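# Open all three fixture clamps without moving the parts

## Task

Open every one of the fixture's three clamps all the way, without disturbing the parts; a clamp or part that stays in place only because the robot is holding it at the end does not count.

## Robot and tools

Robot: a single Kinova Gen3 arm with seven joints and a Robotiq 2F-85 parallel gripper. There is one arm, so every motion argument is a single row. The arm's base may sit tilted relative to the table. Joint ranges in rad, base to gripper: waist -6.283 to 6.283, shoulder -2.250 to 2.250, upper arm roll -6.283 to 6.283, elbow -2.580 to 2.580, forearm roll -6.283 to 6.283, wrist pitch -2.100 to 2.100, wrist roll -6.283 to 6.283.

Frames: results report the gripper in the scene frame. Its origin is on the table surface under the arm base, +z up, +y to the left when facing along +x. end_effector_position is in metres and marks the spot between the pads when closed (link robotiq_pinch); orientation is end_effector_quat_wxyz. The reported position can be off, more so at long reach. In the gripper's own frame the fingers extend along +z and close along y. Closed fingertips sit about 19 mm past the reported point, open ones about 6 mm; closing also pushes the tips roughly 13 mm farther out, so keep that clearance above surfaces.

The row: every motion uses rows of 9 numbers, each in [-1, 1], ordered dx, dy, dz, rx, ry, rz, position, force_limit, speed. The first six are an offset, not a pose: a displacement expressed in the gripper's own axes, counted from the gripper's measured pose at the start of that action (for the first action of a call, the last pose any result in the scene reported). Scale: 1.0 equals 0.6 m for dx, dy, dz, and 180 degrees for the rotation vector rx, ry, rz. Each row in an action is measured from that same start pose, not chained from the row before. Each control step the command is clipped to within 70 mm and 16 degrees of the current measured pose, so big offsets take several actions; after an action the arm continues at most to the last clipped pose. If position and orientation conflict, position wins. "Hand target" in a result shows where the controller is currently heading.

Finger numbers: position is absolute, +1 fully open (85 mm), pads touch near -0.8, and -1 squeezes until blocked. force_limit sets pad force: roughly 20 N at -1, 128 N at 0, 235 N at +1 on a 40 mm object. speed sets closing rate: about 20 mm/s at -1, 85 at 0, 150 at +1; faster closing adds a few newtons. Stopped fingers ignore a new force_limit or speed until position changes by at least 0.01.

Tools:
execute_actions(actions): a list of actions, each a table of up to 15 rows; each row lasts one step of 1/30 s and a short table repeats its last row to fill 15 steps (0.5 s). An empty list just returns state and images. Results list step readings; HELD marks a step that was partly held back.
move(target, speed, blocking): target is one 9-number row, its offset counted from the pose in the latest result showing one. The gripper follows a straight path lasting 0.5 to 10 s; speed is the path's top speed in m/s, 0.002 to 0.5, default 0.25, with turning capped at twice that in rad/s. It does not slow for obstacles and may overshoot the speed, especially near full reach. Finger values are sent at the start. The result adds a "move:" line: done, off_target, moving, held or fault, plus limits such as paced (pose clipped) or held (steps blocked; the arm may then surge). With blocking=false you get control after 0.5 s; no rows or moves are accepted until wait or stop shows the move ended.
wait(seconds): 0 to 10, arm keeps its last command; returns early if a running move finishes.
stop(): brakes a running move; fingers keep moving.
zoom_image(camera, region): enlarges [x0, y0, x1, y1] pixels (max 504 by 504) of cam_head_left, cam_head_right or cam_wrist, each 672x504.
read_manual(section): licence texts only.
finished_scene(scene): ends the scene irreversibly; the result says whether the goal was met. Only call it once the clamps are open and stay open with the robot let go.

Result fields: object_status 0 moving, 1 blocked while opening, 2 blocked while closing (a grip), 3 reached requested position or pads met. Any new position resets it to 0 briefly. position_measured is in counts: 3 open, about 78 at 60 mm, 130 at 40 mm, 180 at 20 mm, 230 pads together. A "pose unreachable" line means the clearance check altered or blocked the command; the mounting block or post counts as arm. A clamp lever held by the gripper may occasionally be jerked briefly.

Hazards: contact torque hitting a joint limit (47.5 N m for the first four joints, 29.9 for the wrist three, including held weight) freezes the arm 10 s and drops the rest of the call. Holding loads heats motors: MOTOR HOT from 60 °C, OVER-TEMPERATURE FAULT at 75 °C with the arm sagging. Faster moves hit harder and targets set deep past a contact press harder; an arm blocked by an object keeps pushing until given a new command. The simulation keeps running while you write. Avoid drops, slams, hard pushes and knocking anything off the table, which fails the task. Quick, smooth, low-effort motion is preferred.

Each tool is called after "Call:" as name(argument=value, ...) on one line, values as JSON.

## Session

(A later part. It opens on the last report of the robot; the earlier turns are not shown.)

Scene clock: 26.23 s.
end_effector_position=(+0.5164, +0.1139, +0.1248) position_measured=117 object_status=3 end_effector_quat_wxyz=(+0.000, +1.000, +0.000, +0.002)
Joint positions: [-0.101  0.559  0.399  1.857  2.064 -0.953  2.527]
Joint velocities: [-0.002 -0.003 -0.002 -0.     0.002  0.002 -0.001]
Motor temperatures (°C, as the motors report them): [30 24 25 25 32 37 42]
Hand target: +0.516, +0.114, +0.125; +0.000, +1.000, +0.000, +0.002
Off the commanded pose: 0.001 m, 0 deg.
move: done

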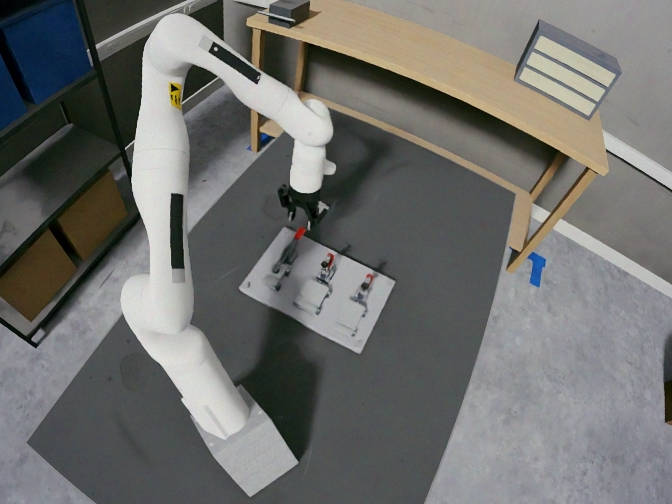

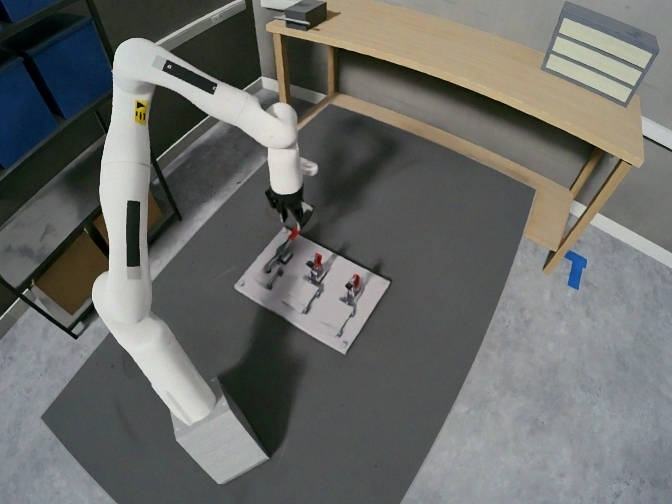

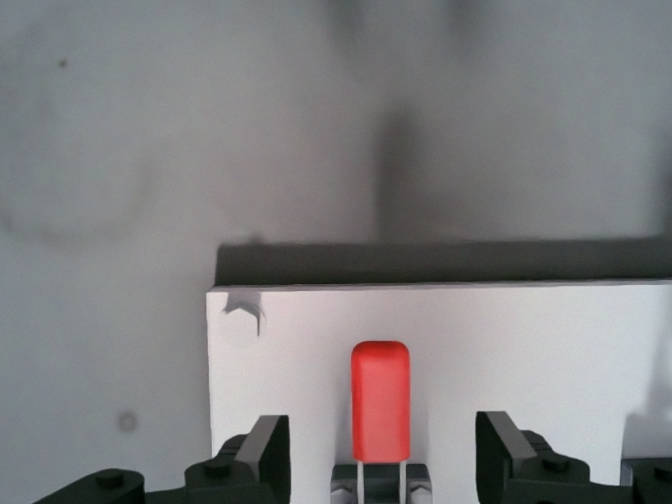

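Call:
move(target=[0.007,0,0.107,0,0,0,0.1,-0.5,0], speed=0.1)

Call:
move(target=[0,0,0,0,0,0,-1,-0.5,0])

Call:
move(target=[-0.014,0,-0.03,0,0,0,-1,-0.5,0], speed=0.03)

Scene clock: 27.33 s.
end_effector_position=(+0.5211, +0.1139, +0.0610) position_measured=117 object_status=3 end_effector_quat_wxyz=(+0.000, +1.000, +0.000, +0.002)
Joint positions: [-0.129  0.672  0.333  1.853  1.939 -0.848  2.602]
Joint velocities: [ 0.001  0.008 -0.    -0.     0.001  0.001 -0.001]
Motor temperatures (°C, as the motors report them): [30 24 25 25 32 37 42]
Hand target: +0.521, +0.114, +0.061; +0.000, +1.000, +0.000, +0.002
Off the commanded pose: 0.000 m, 0 deg.
move: done

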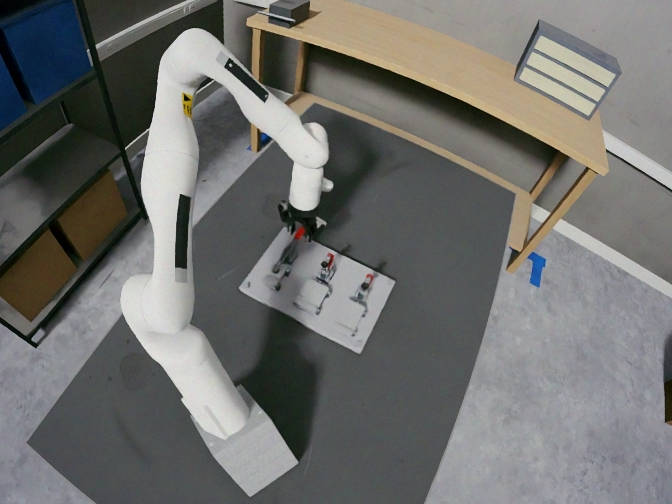

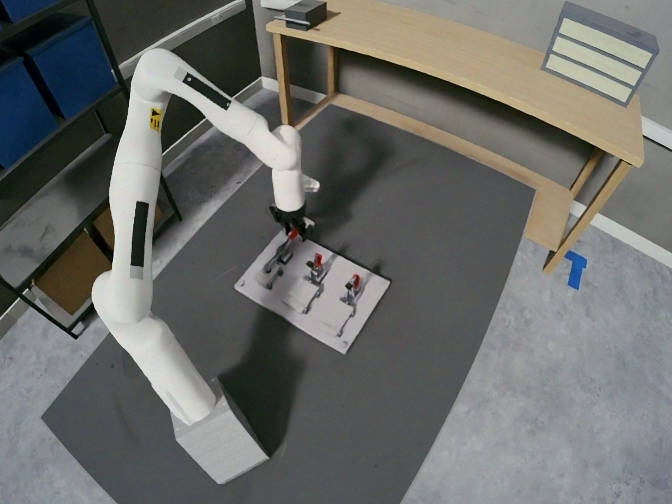

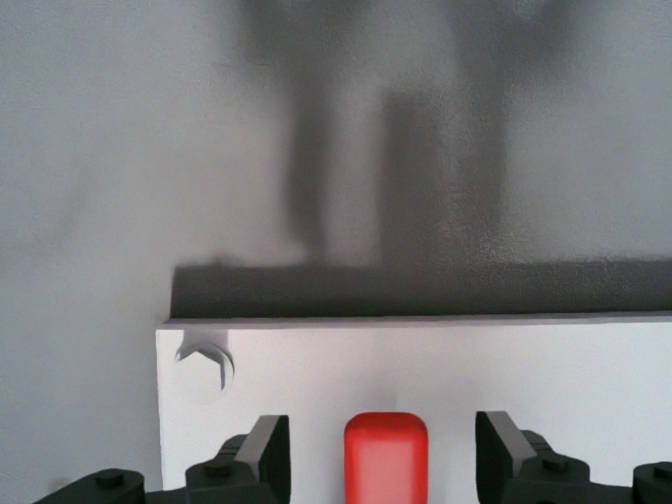

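Scene clock: 27.93 s.
end_effector_position=(+0.5211, +0.1135, +0.0610) position_measured=188 object_status=2 end_effector_quat_wxyz=(+0.000, +1.000, -0.000, +0.002)
Joint positions: [-0.129  0.672  0.333  1.853  1.939 -0.848  2.601]
Joint velocities: [ 0.    -0.    -0.     0.    -0.001  0.    -0.   ]
Motor temperatures (°C, as the motors report them): [30 24 25 25 32 37 42]
Hand target: +0.521, +0.114, +0.061; +0.000, +1.000, +0.000, +0.002
Off the commanded pose: 0.000 m, 0 deg.
move: done

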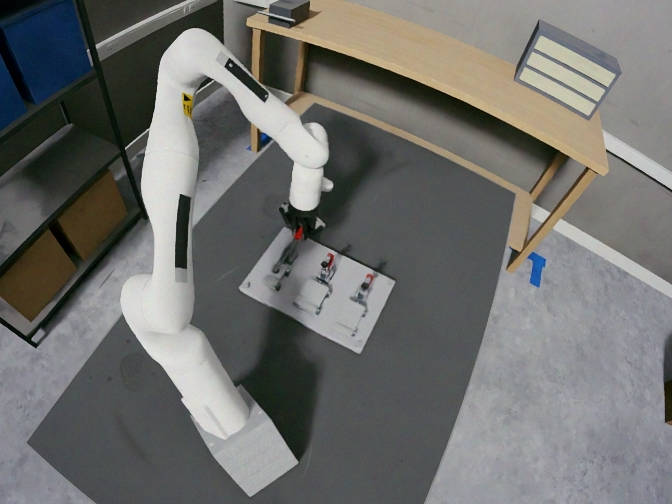

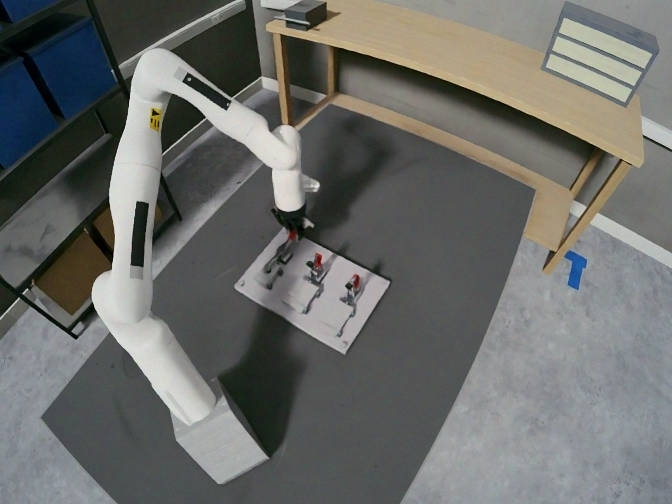

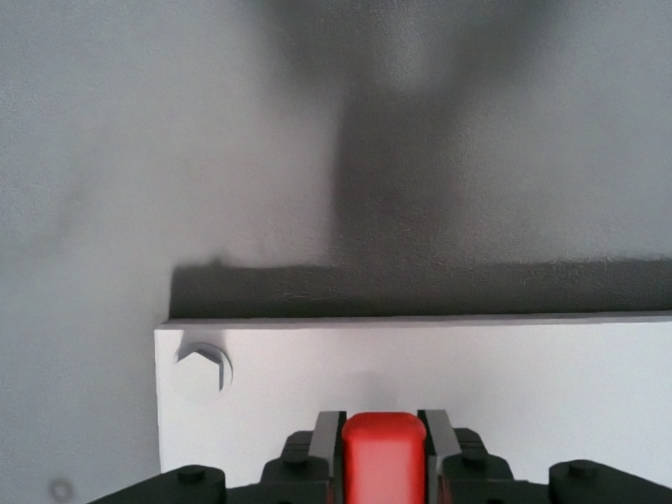

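Scene clock: 28.83 s.
end_effector_position=(+0.5116, +0.1136, +0.0761) position_measured=188 object_status=2 end_effector_quat_wxyz=(+0.001, +1.000, -0.001, +0.000)
Joint positions: [-0.121  0.636  0.343  1.882  1.963 -0.862  2.599]
Joint velocities: [ 0.002 -0.002 -0.002  0.001  0.001  0.002 -0.001]
Motor temperatures (°C, as the motors report them): [30 24 25 25 32 37 42]
Hand target: +0.513, +0.114, +0.079; +0.000, +1.000, -0.000, +0.002
Off the commanded pose: 0.003 m, 0 deg.
move: done

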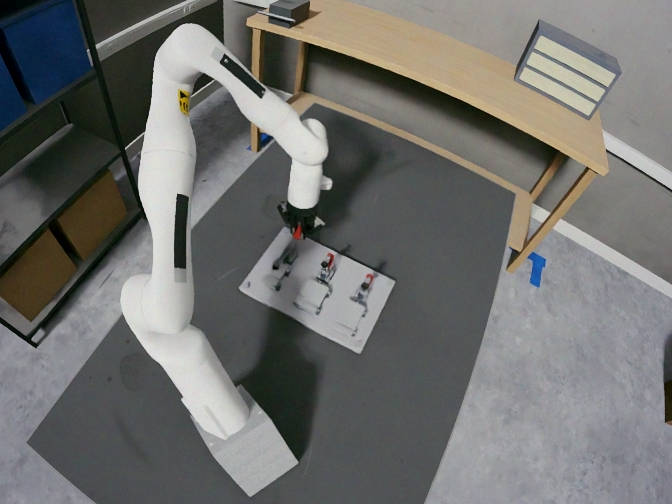

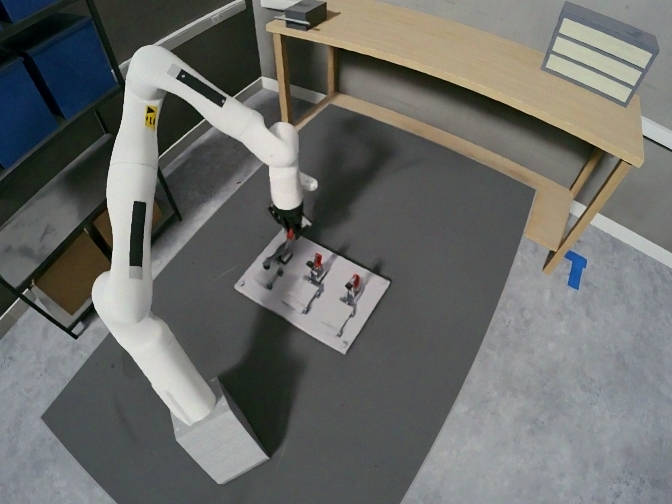

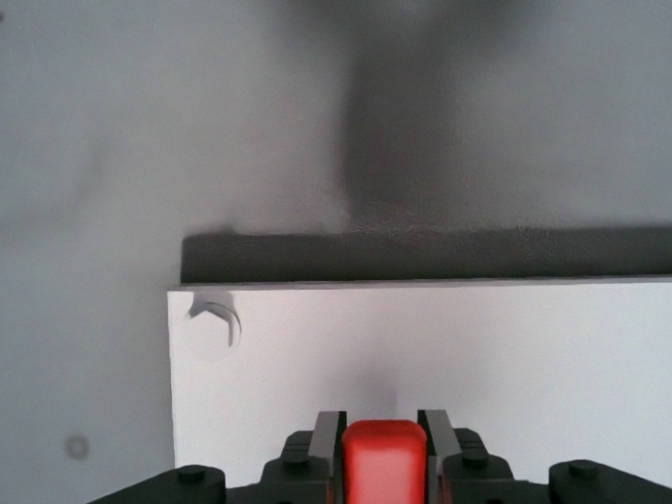

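Call:
move(target=[-0.028,0,-0.019,0,0,0,-1,-0.5,0], speed=0.04)

Call:
move(target=[-0.03,0,-0.008,0,0,0,-1,-0.5,0], speed=0.04)

Call:
move(target=[-0.03,0,-0.002,0,0,0,-1,-0.5,0], speed=0.04)

Call:
move(target=[-0.022,0,0,0,0,0,-1,-0.5,0], speed=0.04)

Scene clock: 29.70 s.
end_effector_position=(+0.4980, +0.1136, +0.0866) position_measured=188 object_status=2 end_effector_quat_wxyz=(+0.001, +1.000, -0.000, +0.003)
Joint positions: [-0.114  0.6    0.346  1.934  1.959 -0.853  2.628]
Joint velocities: [-0.    -0.002 -0.001  0.001 -0.     0.002 -0.   ]
Motor temperatures (°C, as the motors report them): [30 24 25 25 32 37 42]
Hand target: +0.495, +0.114, +0.087; +0.001, +1.000, -0.001, +0.000
Off the commanded pose: 0.003 m, 0 deg.
move: done

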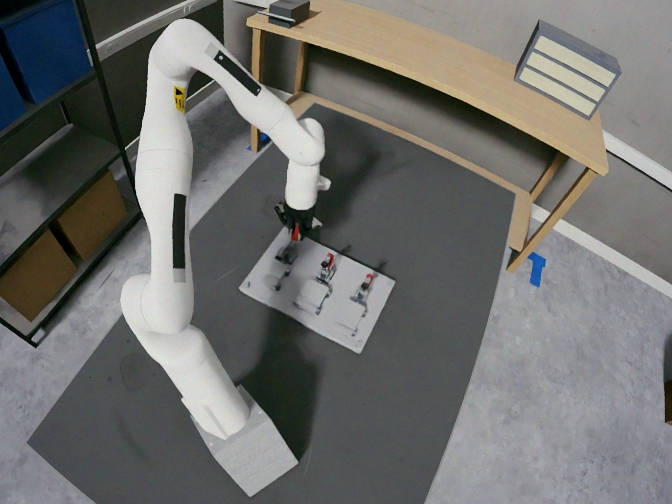

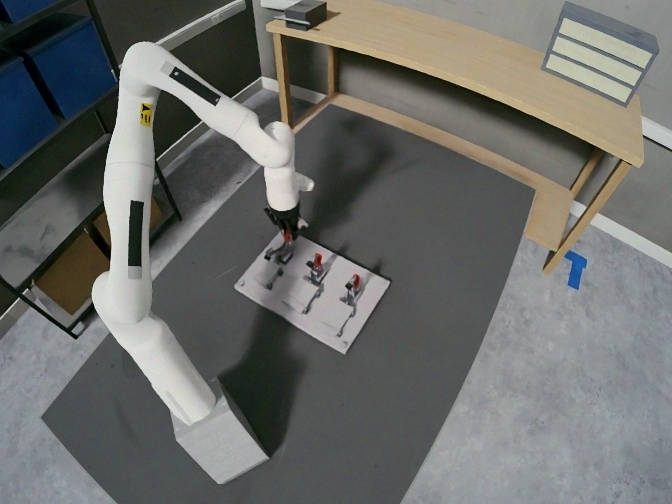

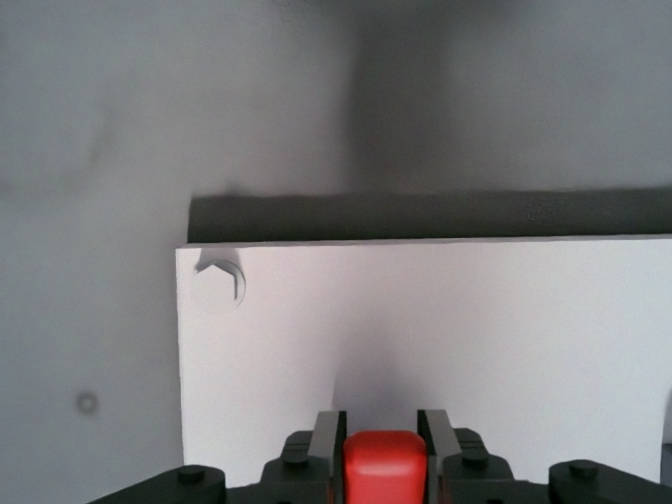

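Scene clock: 30.40 s.
end_effector_position=(+0.4853, +0.1136, +0.0915) position_measured=188 object_status=2 end_effector_quat_wxyz=(+0.002, +1.000, -0.000, +0.008)
Joint positions: [-0.109  0.574  0.342  1.987  1.936 -0.832  2.671]
Joint velocities: [-0.001  0.     0.001  0.001 -0.002  0.001 -0.   ]
Motor temperatures (°C, as the motors report them): [30 24 25 25 32 37 42]
Hand target: +0.480, +0.114, +0.091; +0.001, +1.000, -0.000, +0.003
Off the commanded pose: 0.005 m, 1 deg.
move: off_target

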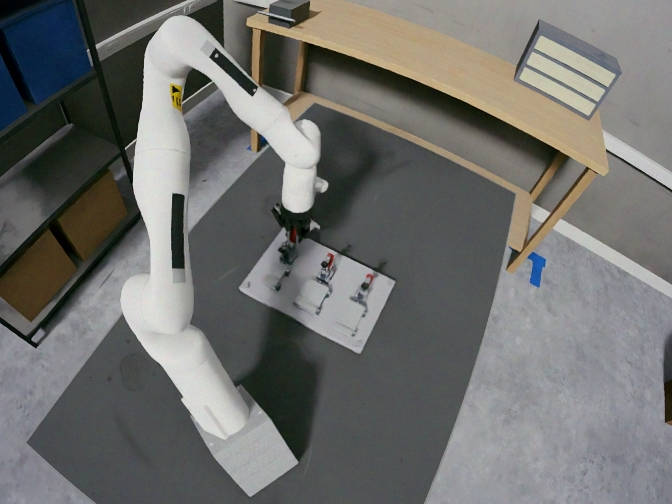

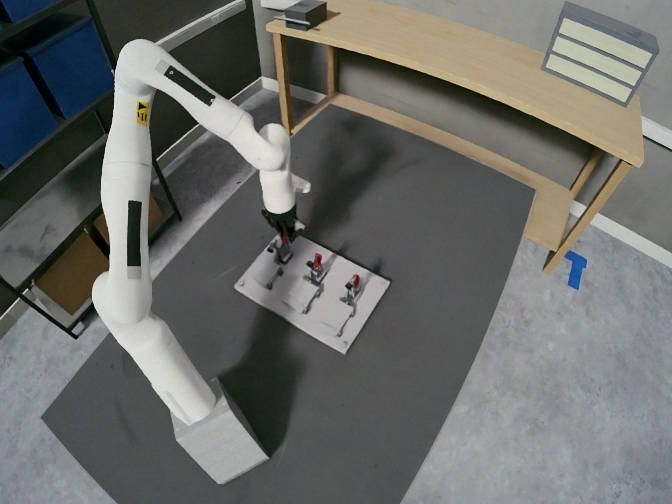

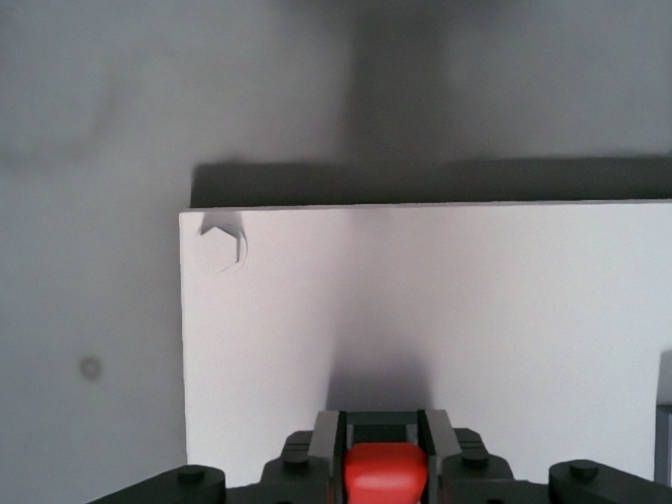

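Scene clock: 31.10 s.
end_effector_position=(+0.4743, +0.1136, +0.0931) position_measured=188 object_status=2 end_effector_quat_wxyz=(+0.003, +1.000, +0.000, +0.015)
Joint positions: [-0.103  0.555  0.333  2.038  1.9   -0.806  2.722]
Joint velocities: [-0.001 -0.001  0.001  0.001 -0.001  0.     0.   ]
Motor temperatures (°C, as the motors report them): [30 24 25 25 32 37 42]
Hand target: +0.467, +0.114, +0.092; +0.002, +1.000, -0.000, +0.008
Off the commanded pose: 0.007 m, 1 deg.
move: off_target

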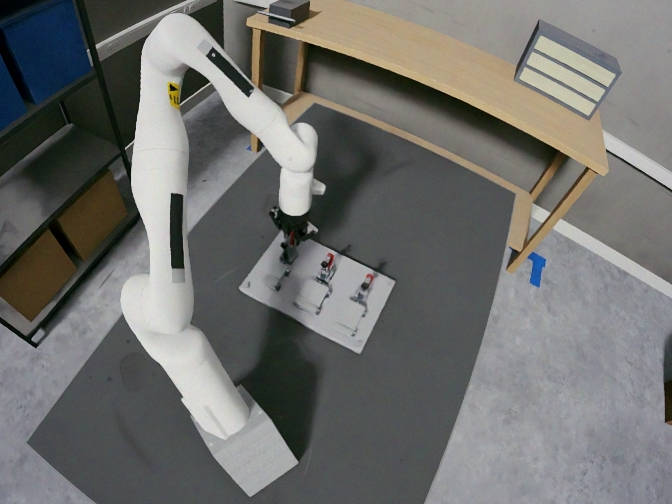

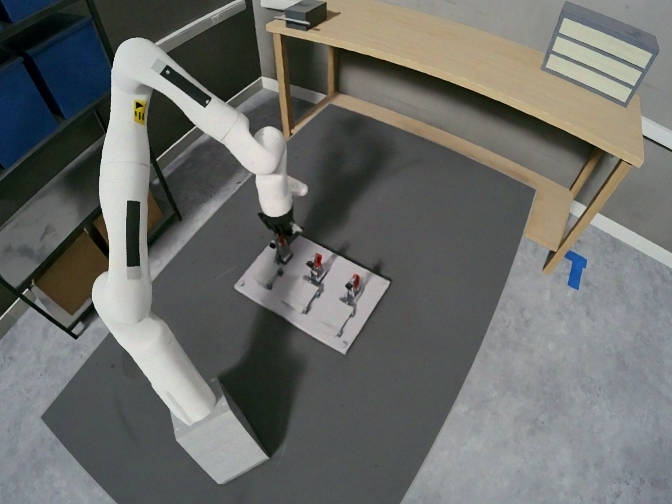

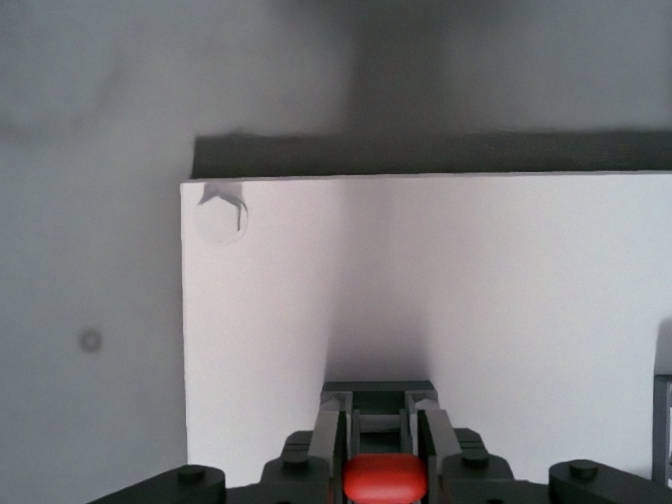

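Scene clock: 31.80 s.
end_effector_position=(+0.4683, +0.1137, +0.0931) position_measured=188 object_status=2 end_effector_quat_wxyz=(+0.004, +1.000, +0.001, +0.021)
Joint positions: [-0.099  0.545  0.324  2.071  1.866 -0.785  2.763]
Joint velocities: [-0.     0.     0.001  0.    -0.    -0.     0.001]
Motor temperatures (°C, as the motors report them): [30 24 25 25 32 37 42]
Hand target: +0.461, +0.114, +0.093; +0.003, +1.000, +0.000, +0.015
Off the commanded pose: 0.007 m, 1 deg.
move: off_target

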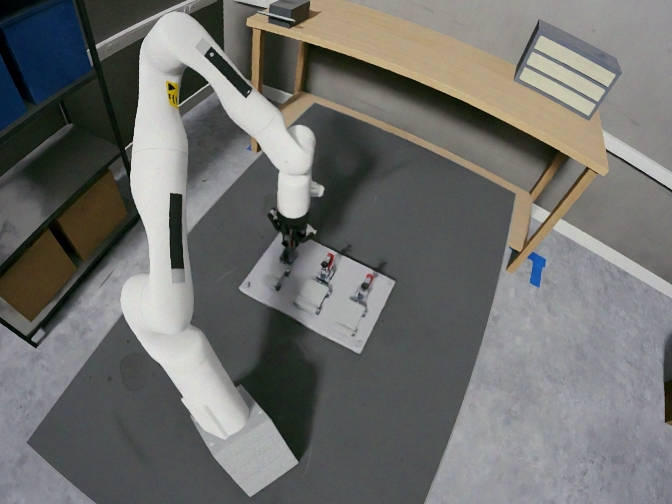

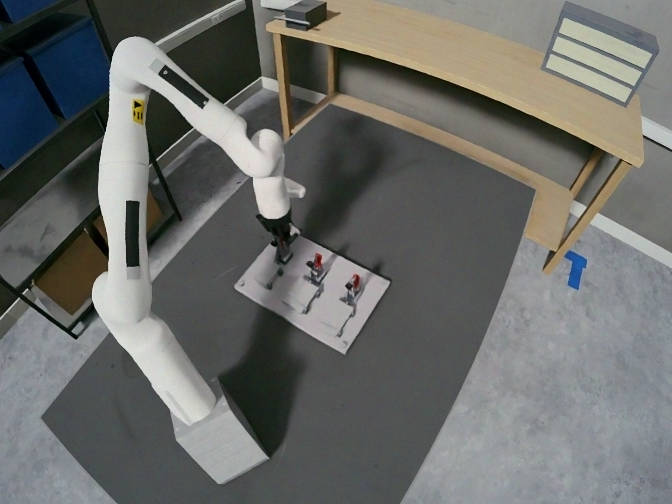

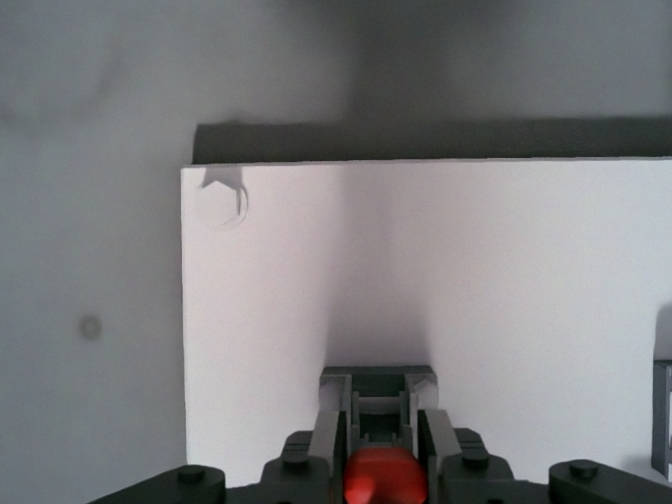

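Call:
move(target=[-0.018,0,0,0,0,0,-1,-0.5,0], speed=0.04)

Call:
move(target=[0,0,0,0,0,0,0.1,-0.5,0])

Call:
move(target=[0,0,-0.15,0,-0.015,0,0.1,-0.5,0], speed=0.2)

Call:
zoom_image(camera="cam_head_right", region=[220, 200, 420, 370])

Scene clock: 32.63 s.
end_effector_position=(+0.4680, +0.1137, +0.0931) position_measured=188 object_status=2 end_effector_quat_wxyz=(+0.005, +1.000, +0.002, +0.030)
Joint positions: [-0.096  0.539  0.316  2.09   1.832 -0.767  2.799]
Joint velocities: [-0.     0.     0.001  0.    -0.001 -0.001 -0.001]
Motor temperatures (°C, as the motors report them): [30 24 25 25 32 37 42]
Hand target: +0.458, +0.114, +0.093; +0.004, +1.000, +0.001, +0.021
Off the commanded pose: 0.011 m, 1 deg.
move: off_target

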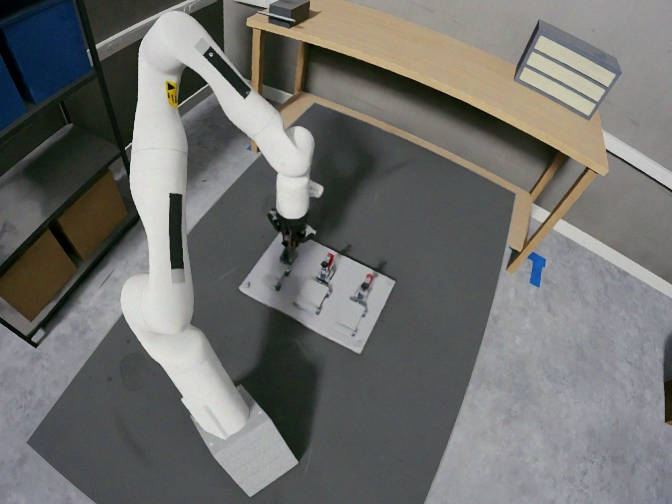

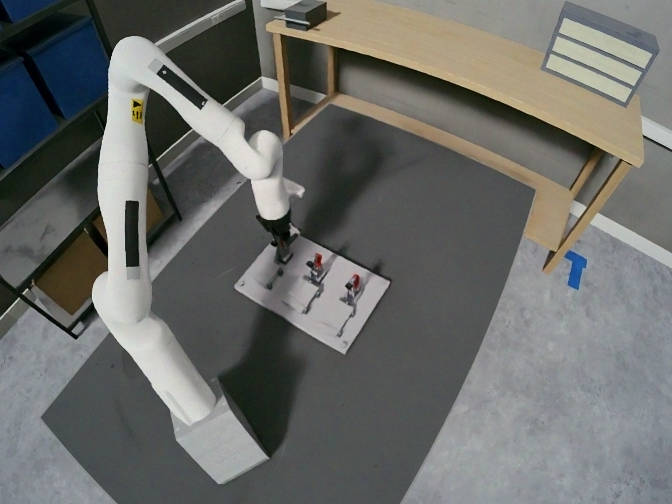

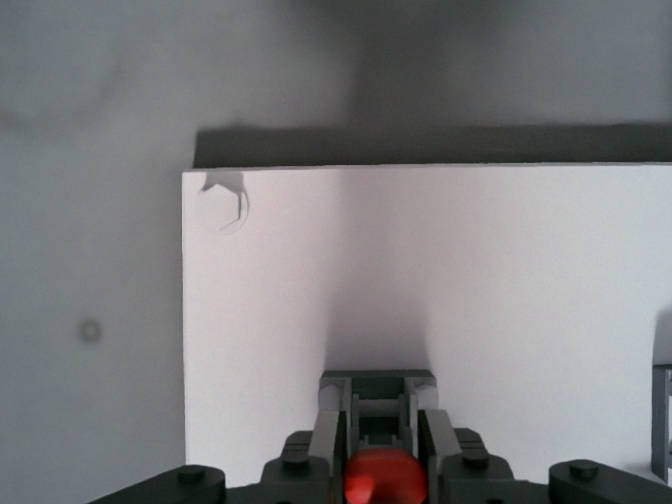

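Scene clock: 33.33 s.
end_effector_position=(+0.4680, +0.1137, +0.0931) position_measured=117 object_status=0 end_effector_quat_wxyz=(+0.005, +1.000, +0.002, +0.030)
Joint positions: [-0.097  0.539  0.316  2.09   1.832 -0.767  2.799]
Joint velocities: [-0.    -0.001 -0.    -0.    -0.    -0.     0.   ]
Motor temperatures (°C, as the motors report them): [30 24 25 25 32 37 42]
Hand target: +0.468, +0.114, +0.093; +0.005, +1.000, +0.002, +0.030
Off the commanded pose: 0.000 m, 0 deg.
move: done

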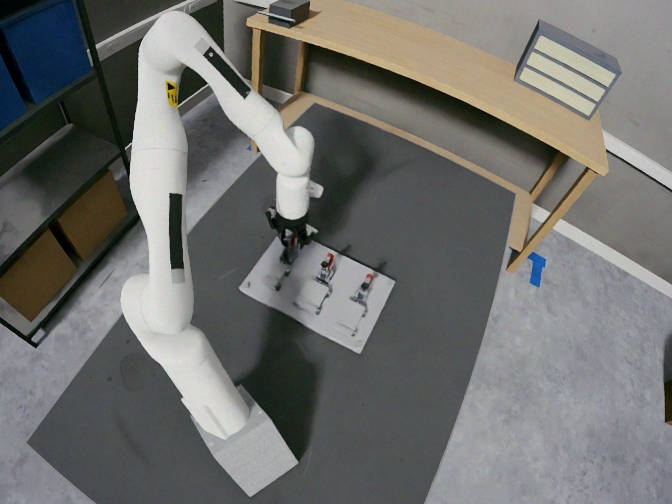

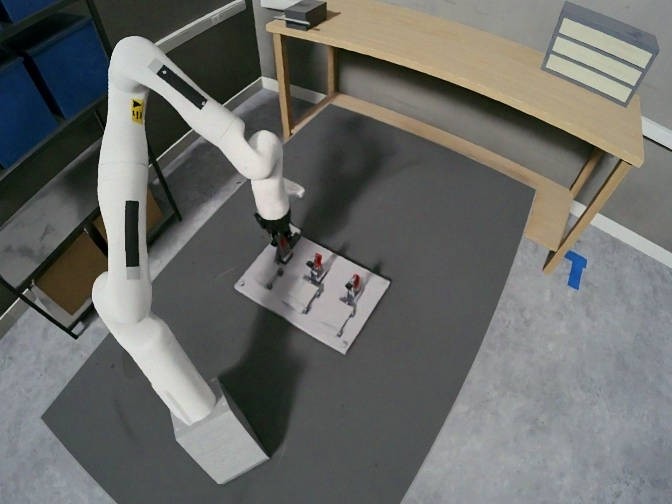

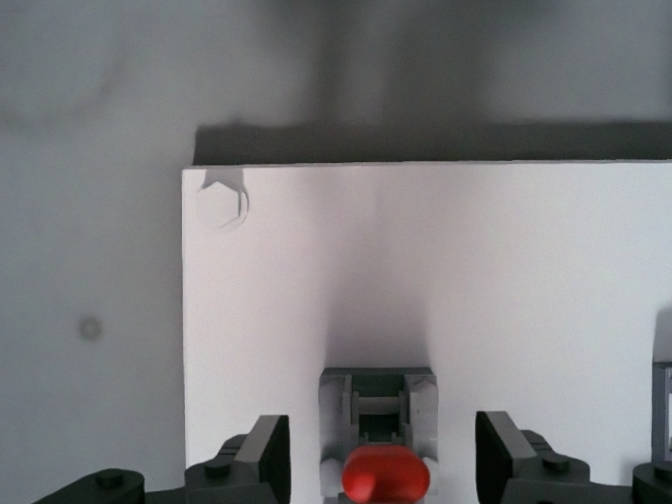

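Scene clock: 34.20 s.
end_effector_position=(+0.4625, +0.1147, +0.1826) position_measured=117 object_status=3 end_effector_quat_wxyz=(+0.005, +1.000, +0.002, +0.006)
Joint positions: [-0.067  0.382  0.436  2.008  2.157 -0.971  2.55 ]
Joint velocities: [-0.001 -0.004  0.    -0.     0.001 -0.     0.001]
Motor temperatures (°C, as the motors report them): [30 24 25 25 32 37 42]
Hand target: +0.463, +0.115, +0.183; +0.005, +1.000, +0.002, +0.006
Off the commanded pose: 0.000 m, 0 deg.
move: done

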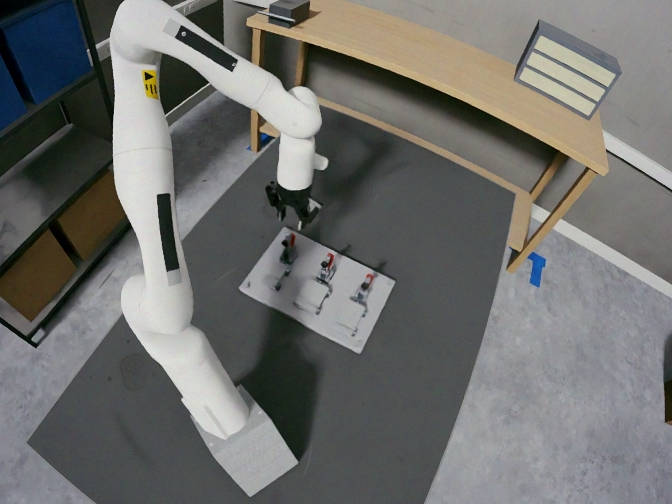

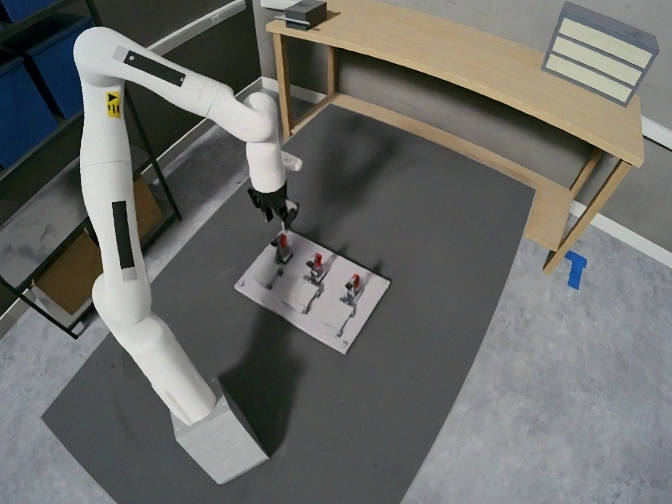

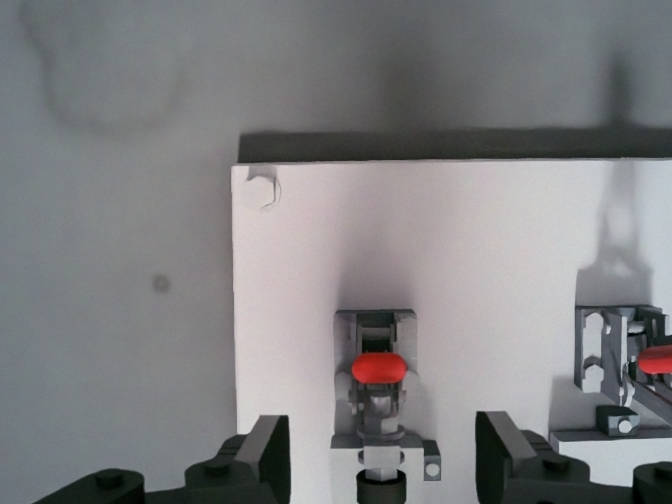

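Region (220, 200, 420, 370) of cam_head_right's 672x504 image, scaled by 2.520, with more detail than that image has; it fills the top 428 rows of this view, and the rest is white.

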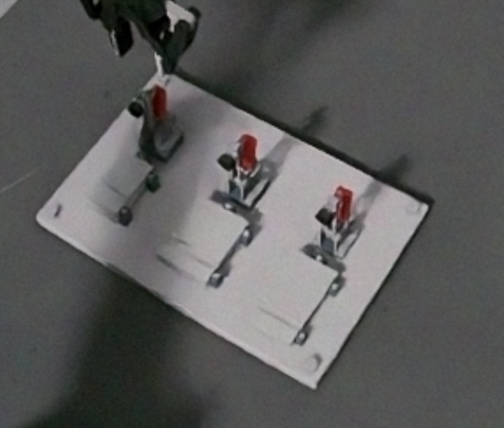

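Call:
move(target=[0.065,0.002,0.05,0,-0.004,0,-1,-0.5,1], speed=0.15)

Call:
move(target=[0,0,0.063,0,0,0,-1,-0.5,1], speed=0.1)

Call:
move(target=[-0.04,0,0,0,0,0,-1,-0.5,1], speed=0.03)

Call:
zoom_image(camera="cam_head_right", region=[230, 190, 350, 290])

Scene clock: 35.17 s.
end_effector_position=(+0.5021, +0.1136, +0.1535) position_measured=231 object_status=3 end_effector_quat_wxyz=(+0.005, +1.000, +0.002, +0.000)
Joint positions: [-0.084  0.49   0.413  1.887  2.128 -0.977  2.506]
Joint velocities: [ 0.     0.007 -0.001 -0.001  0.001  0.    -0.002]
Motor temperatures (°C, as the motors report them): [30 24 25 25 32 37 42]
Hand target: +0.502, +0.113, +0.153; +0.005, +1.000, +0.002, -0.000
Off the commanded pose: 0.000 m, 0 deg.
move: done

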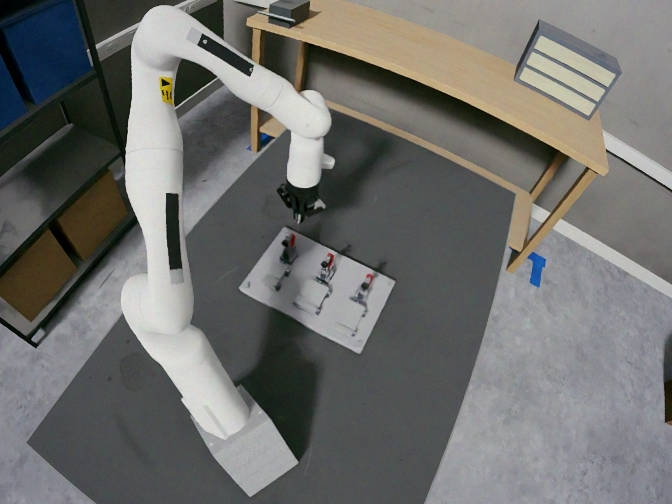

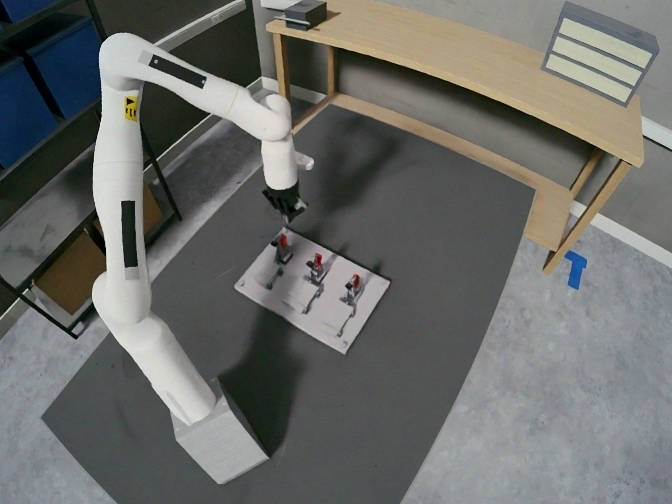

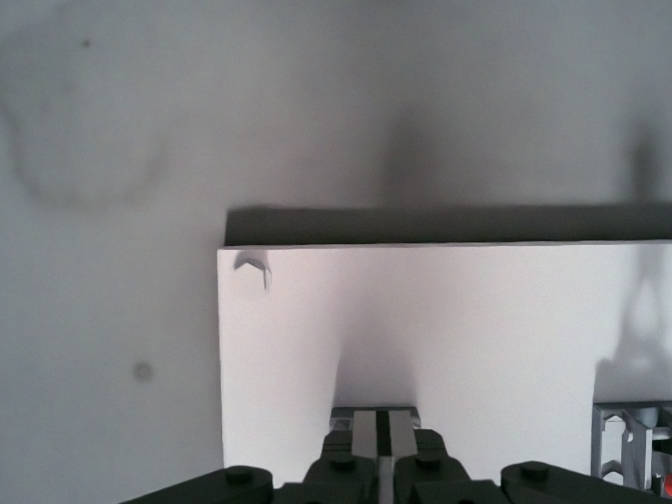

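Scene clock: 35.90 s.
end_effector_position=(+0.5022, +0.1132, +0.1159) position_measured=231 object_status=3 end_effector_quat_wxyz=(+0.005, +1.000, +0.002, +0.000)
Joint positions: [-0.1    0.552  0.372  1.907  2.049 -0.904  2.559]
Joint velocities: [ 0.     0.003 -0.     0.     0.001  0.    -0.001]
Motor temperatures (°C, as the motors report them): [30 24 25 25 32 37 42]
Hand target: +0.502, +0.113, +0.116; +0.005, +1.000, +0.002, +0.000
Off the commanded pose: 0.000 m, 0 deg.
move: done

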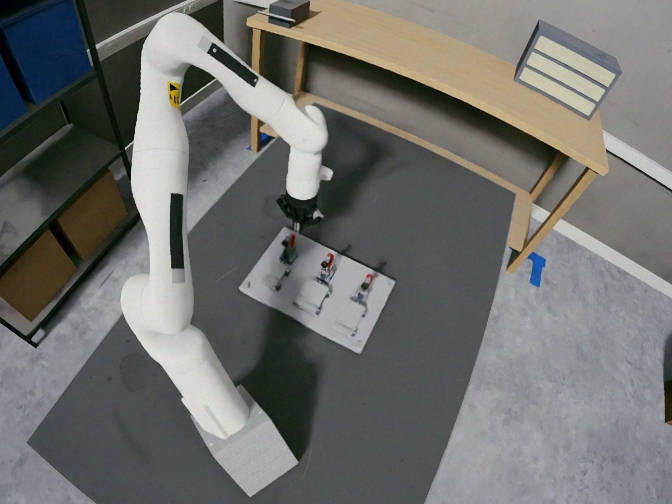

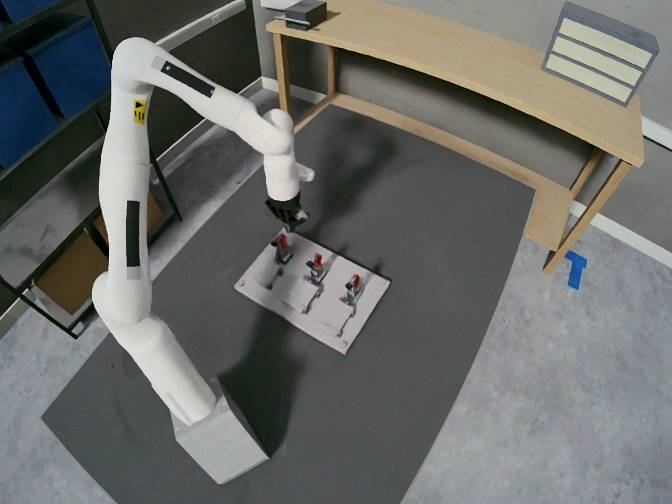

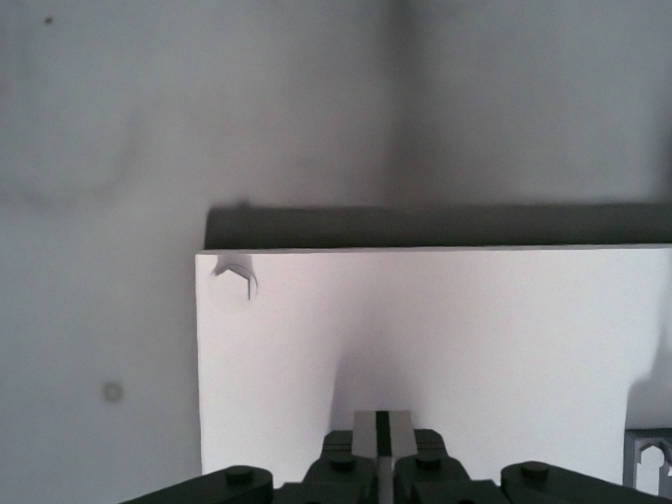

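Scene clock: 36.93 s.
end_effector_position=(+0.4867, +0.1129, +0.1185) position_measured=231 object_status=3 end_effector_quat_wxyz=(+0.006, +1.000, +0.004, +0.009)
Joint positions: [-0.095  0.521  0.364  1.978  2.014 -0.865  2.619]
Joint velocities: [-0.001 -0.002  0.003  0.002 -0.    -0.001  0.002]
Motor temperatures (°C, as the motors report them): [30 24 25 25 32 37 42]
Hand target: +0.478, +0.113, +0.116; +0.005, +1.000, +0.002, +0.000
Off the commanded pose: 0.009 m, 1 deg.
move: off_target

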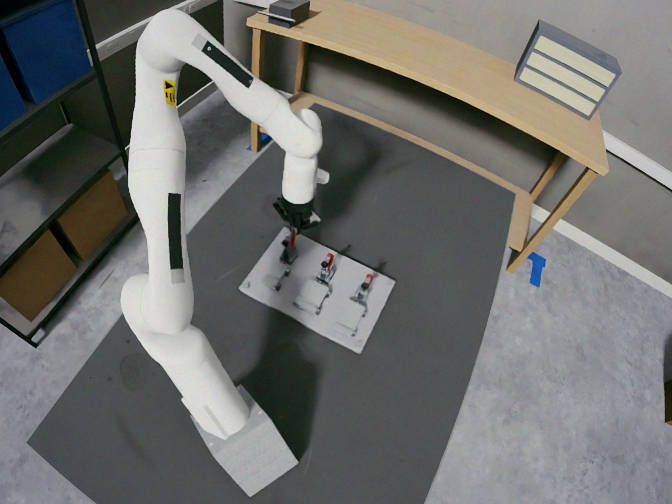

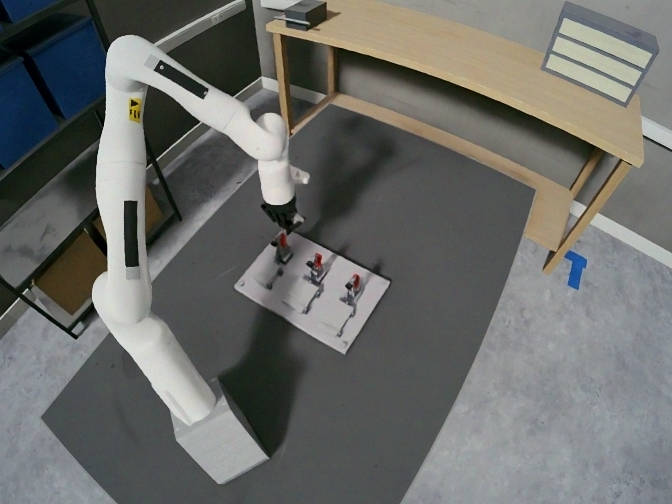

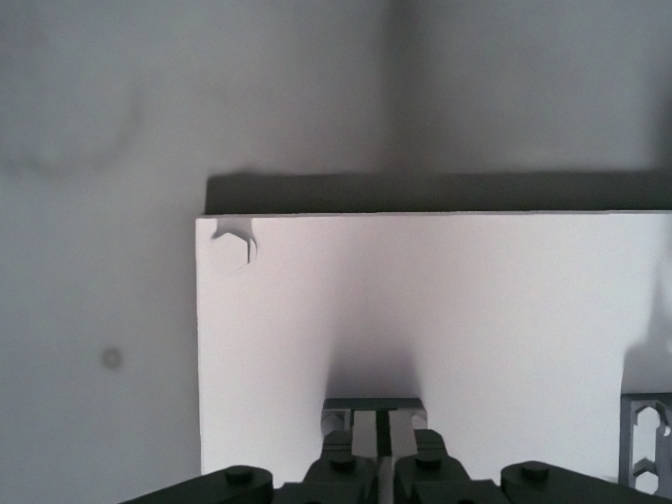

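Region (230, 190, 350, 290) of cam_head_right's 672x504 image, scaled by 4.200, with more detail than that image has.

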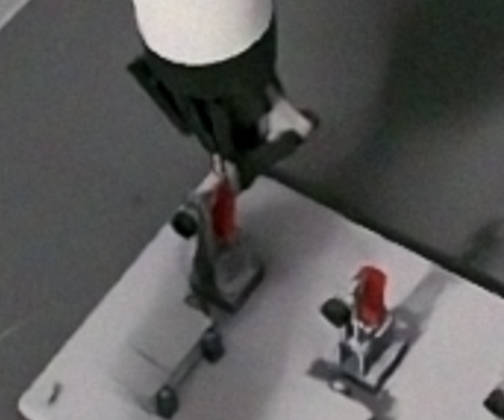

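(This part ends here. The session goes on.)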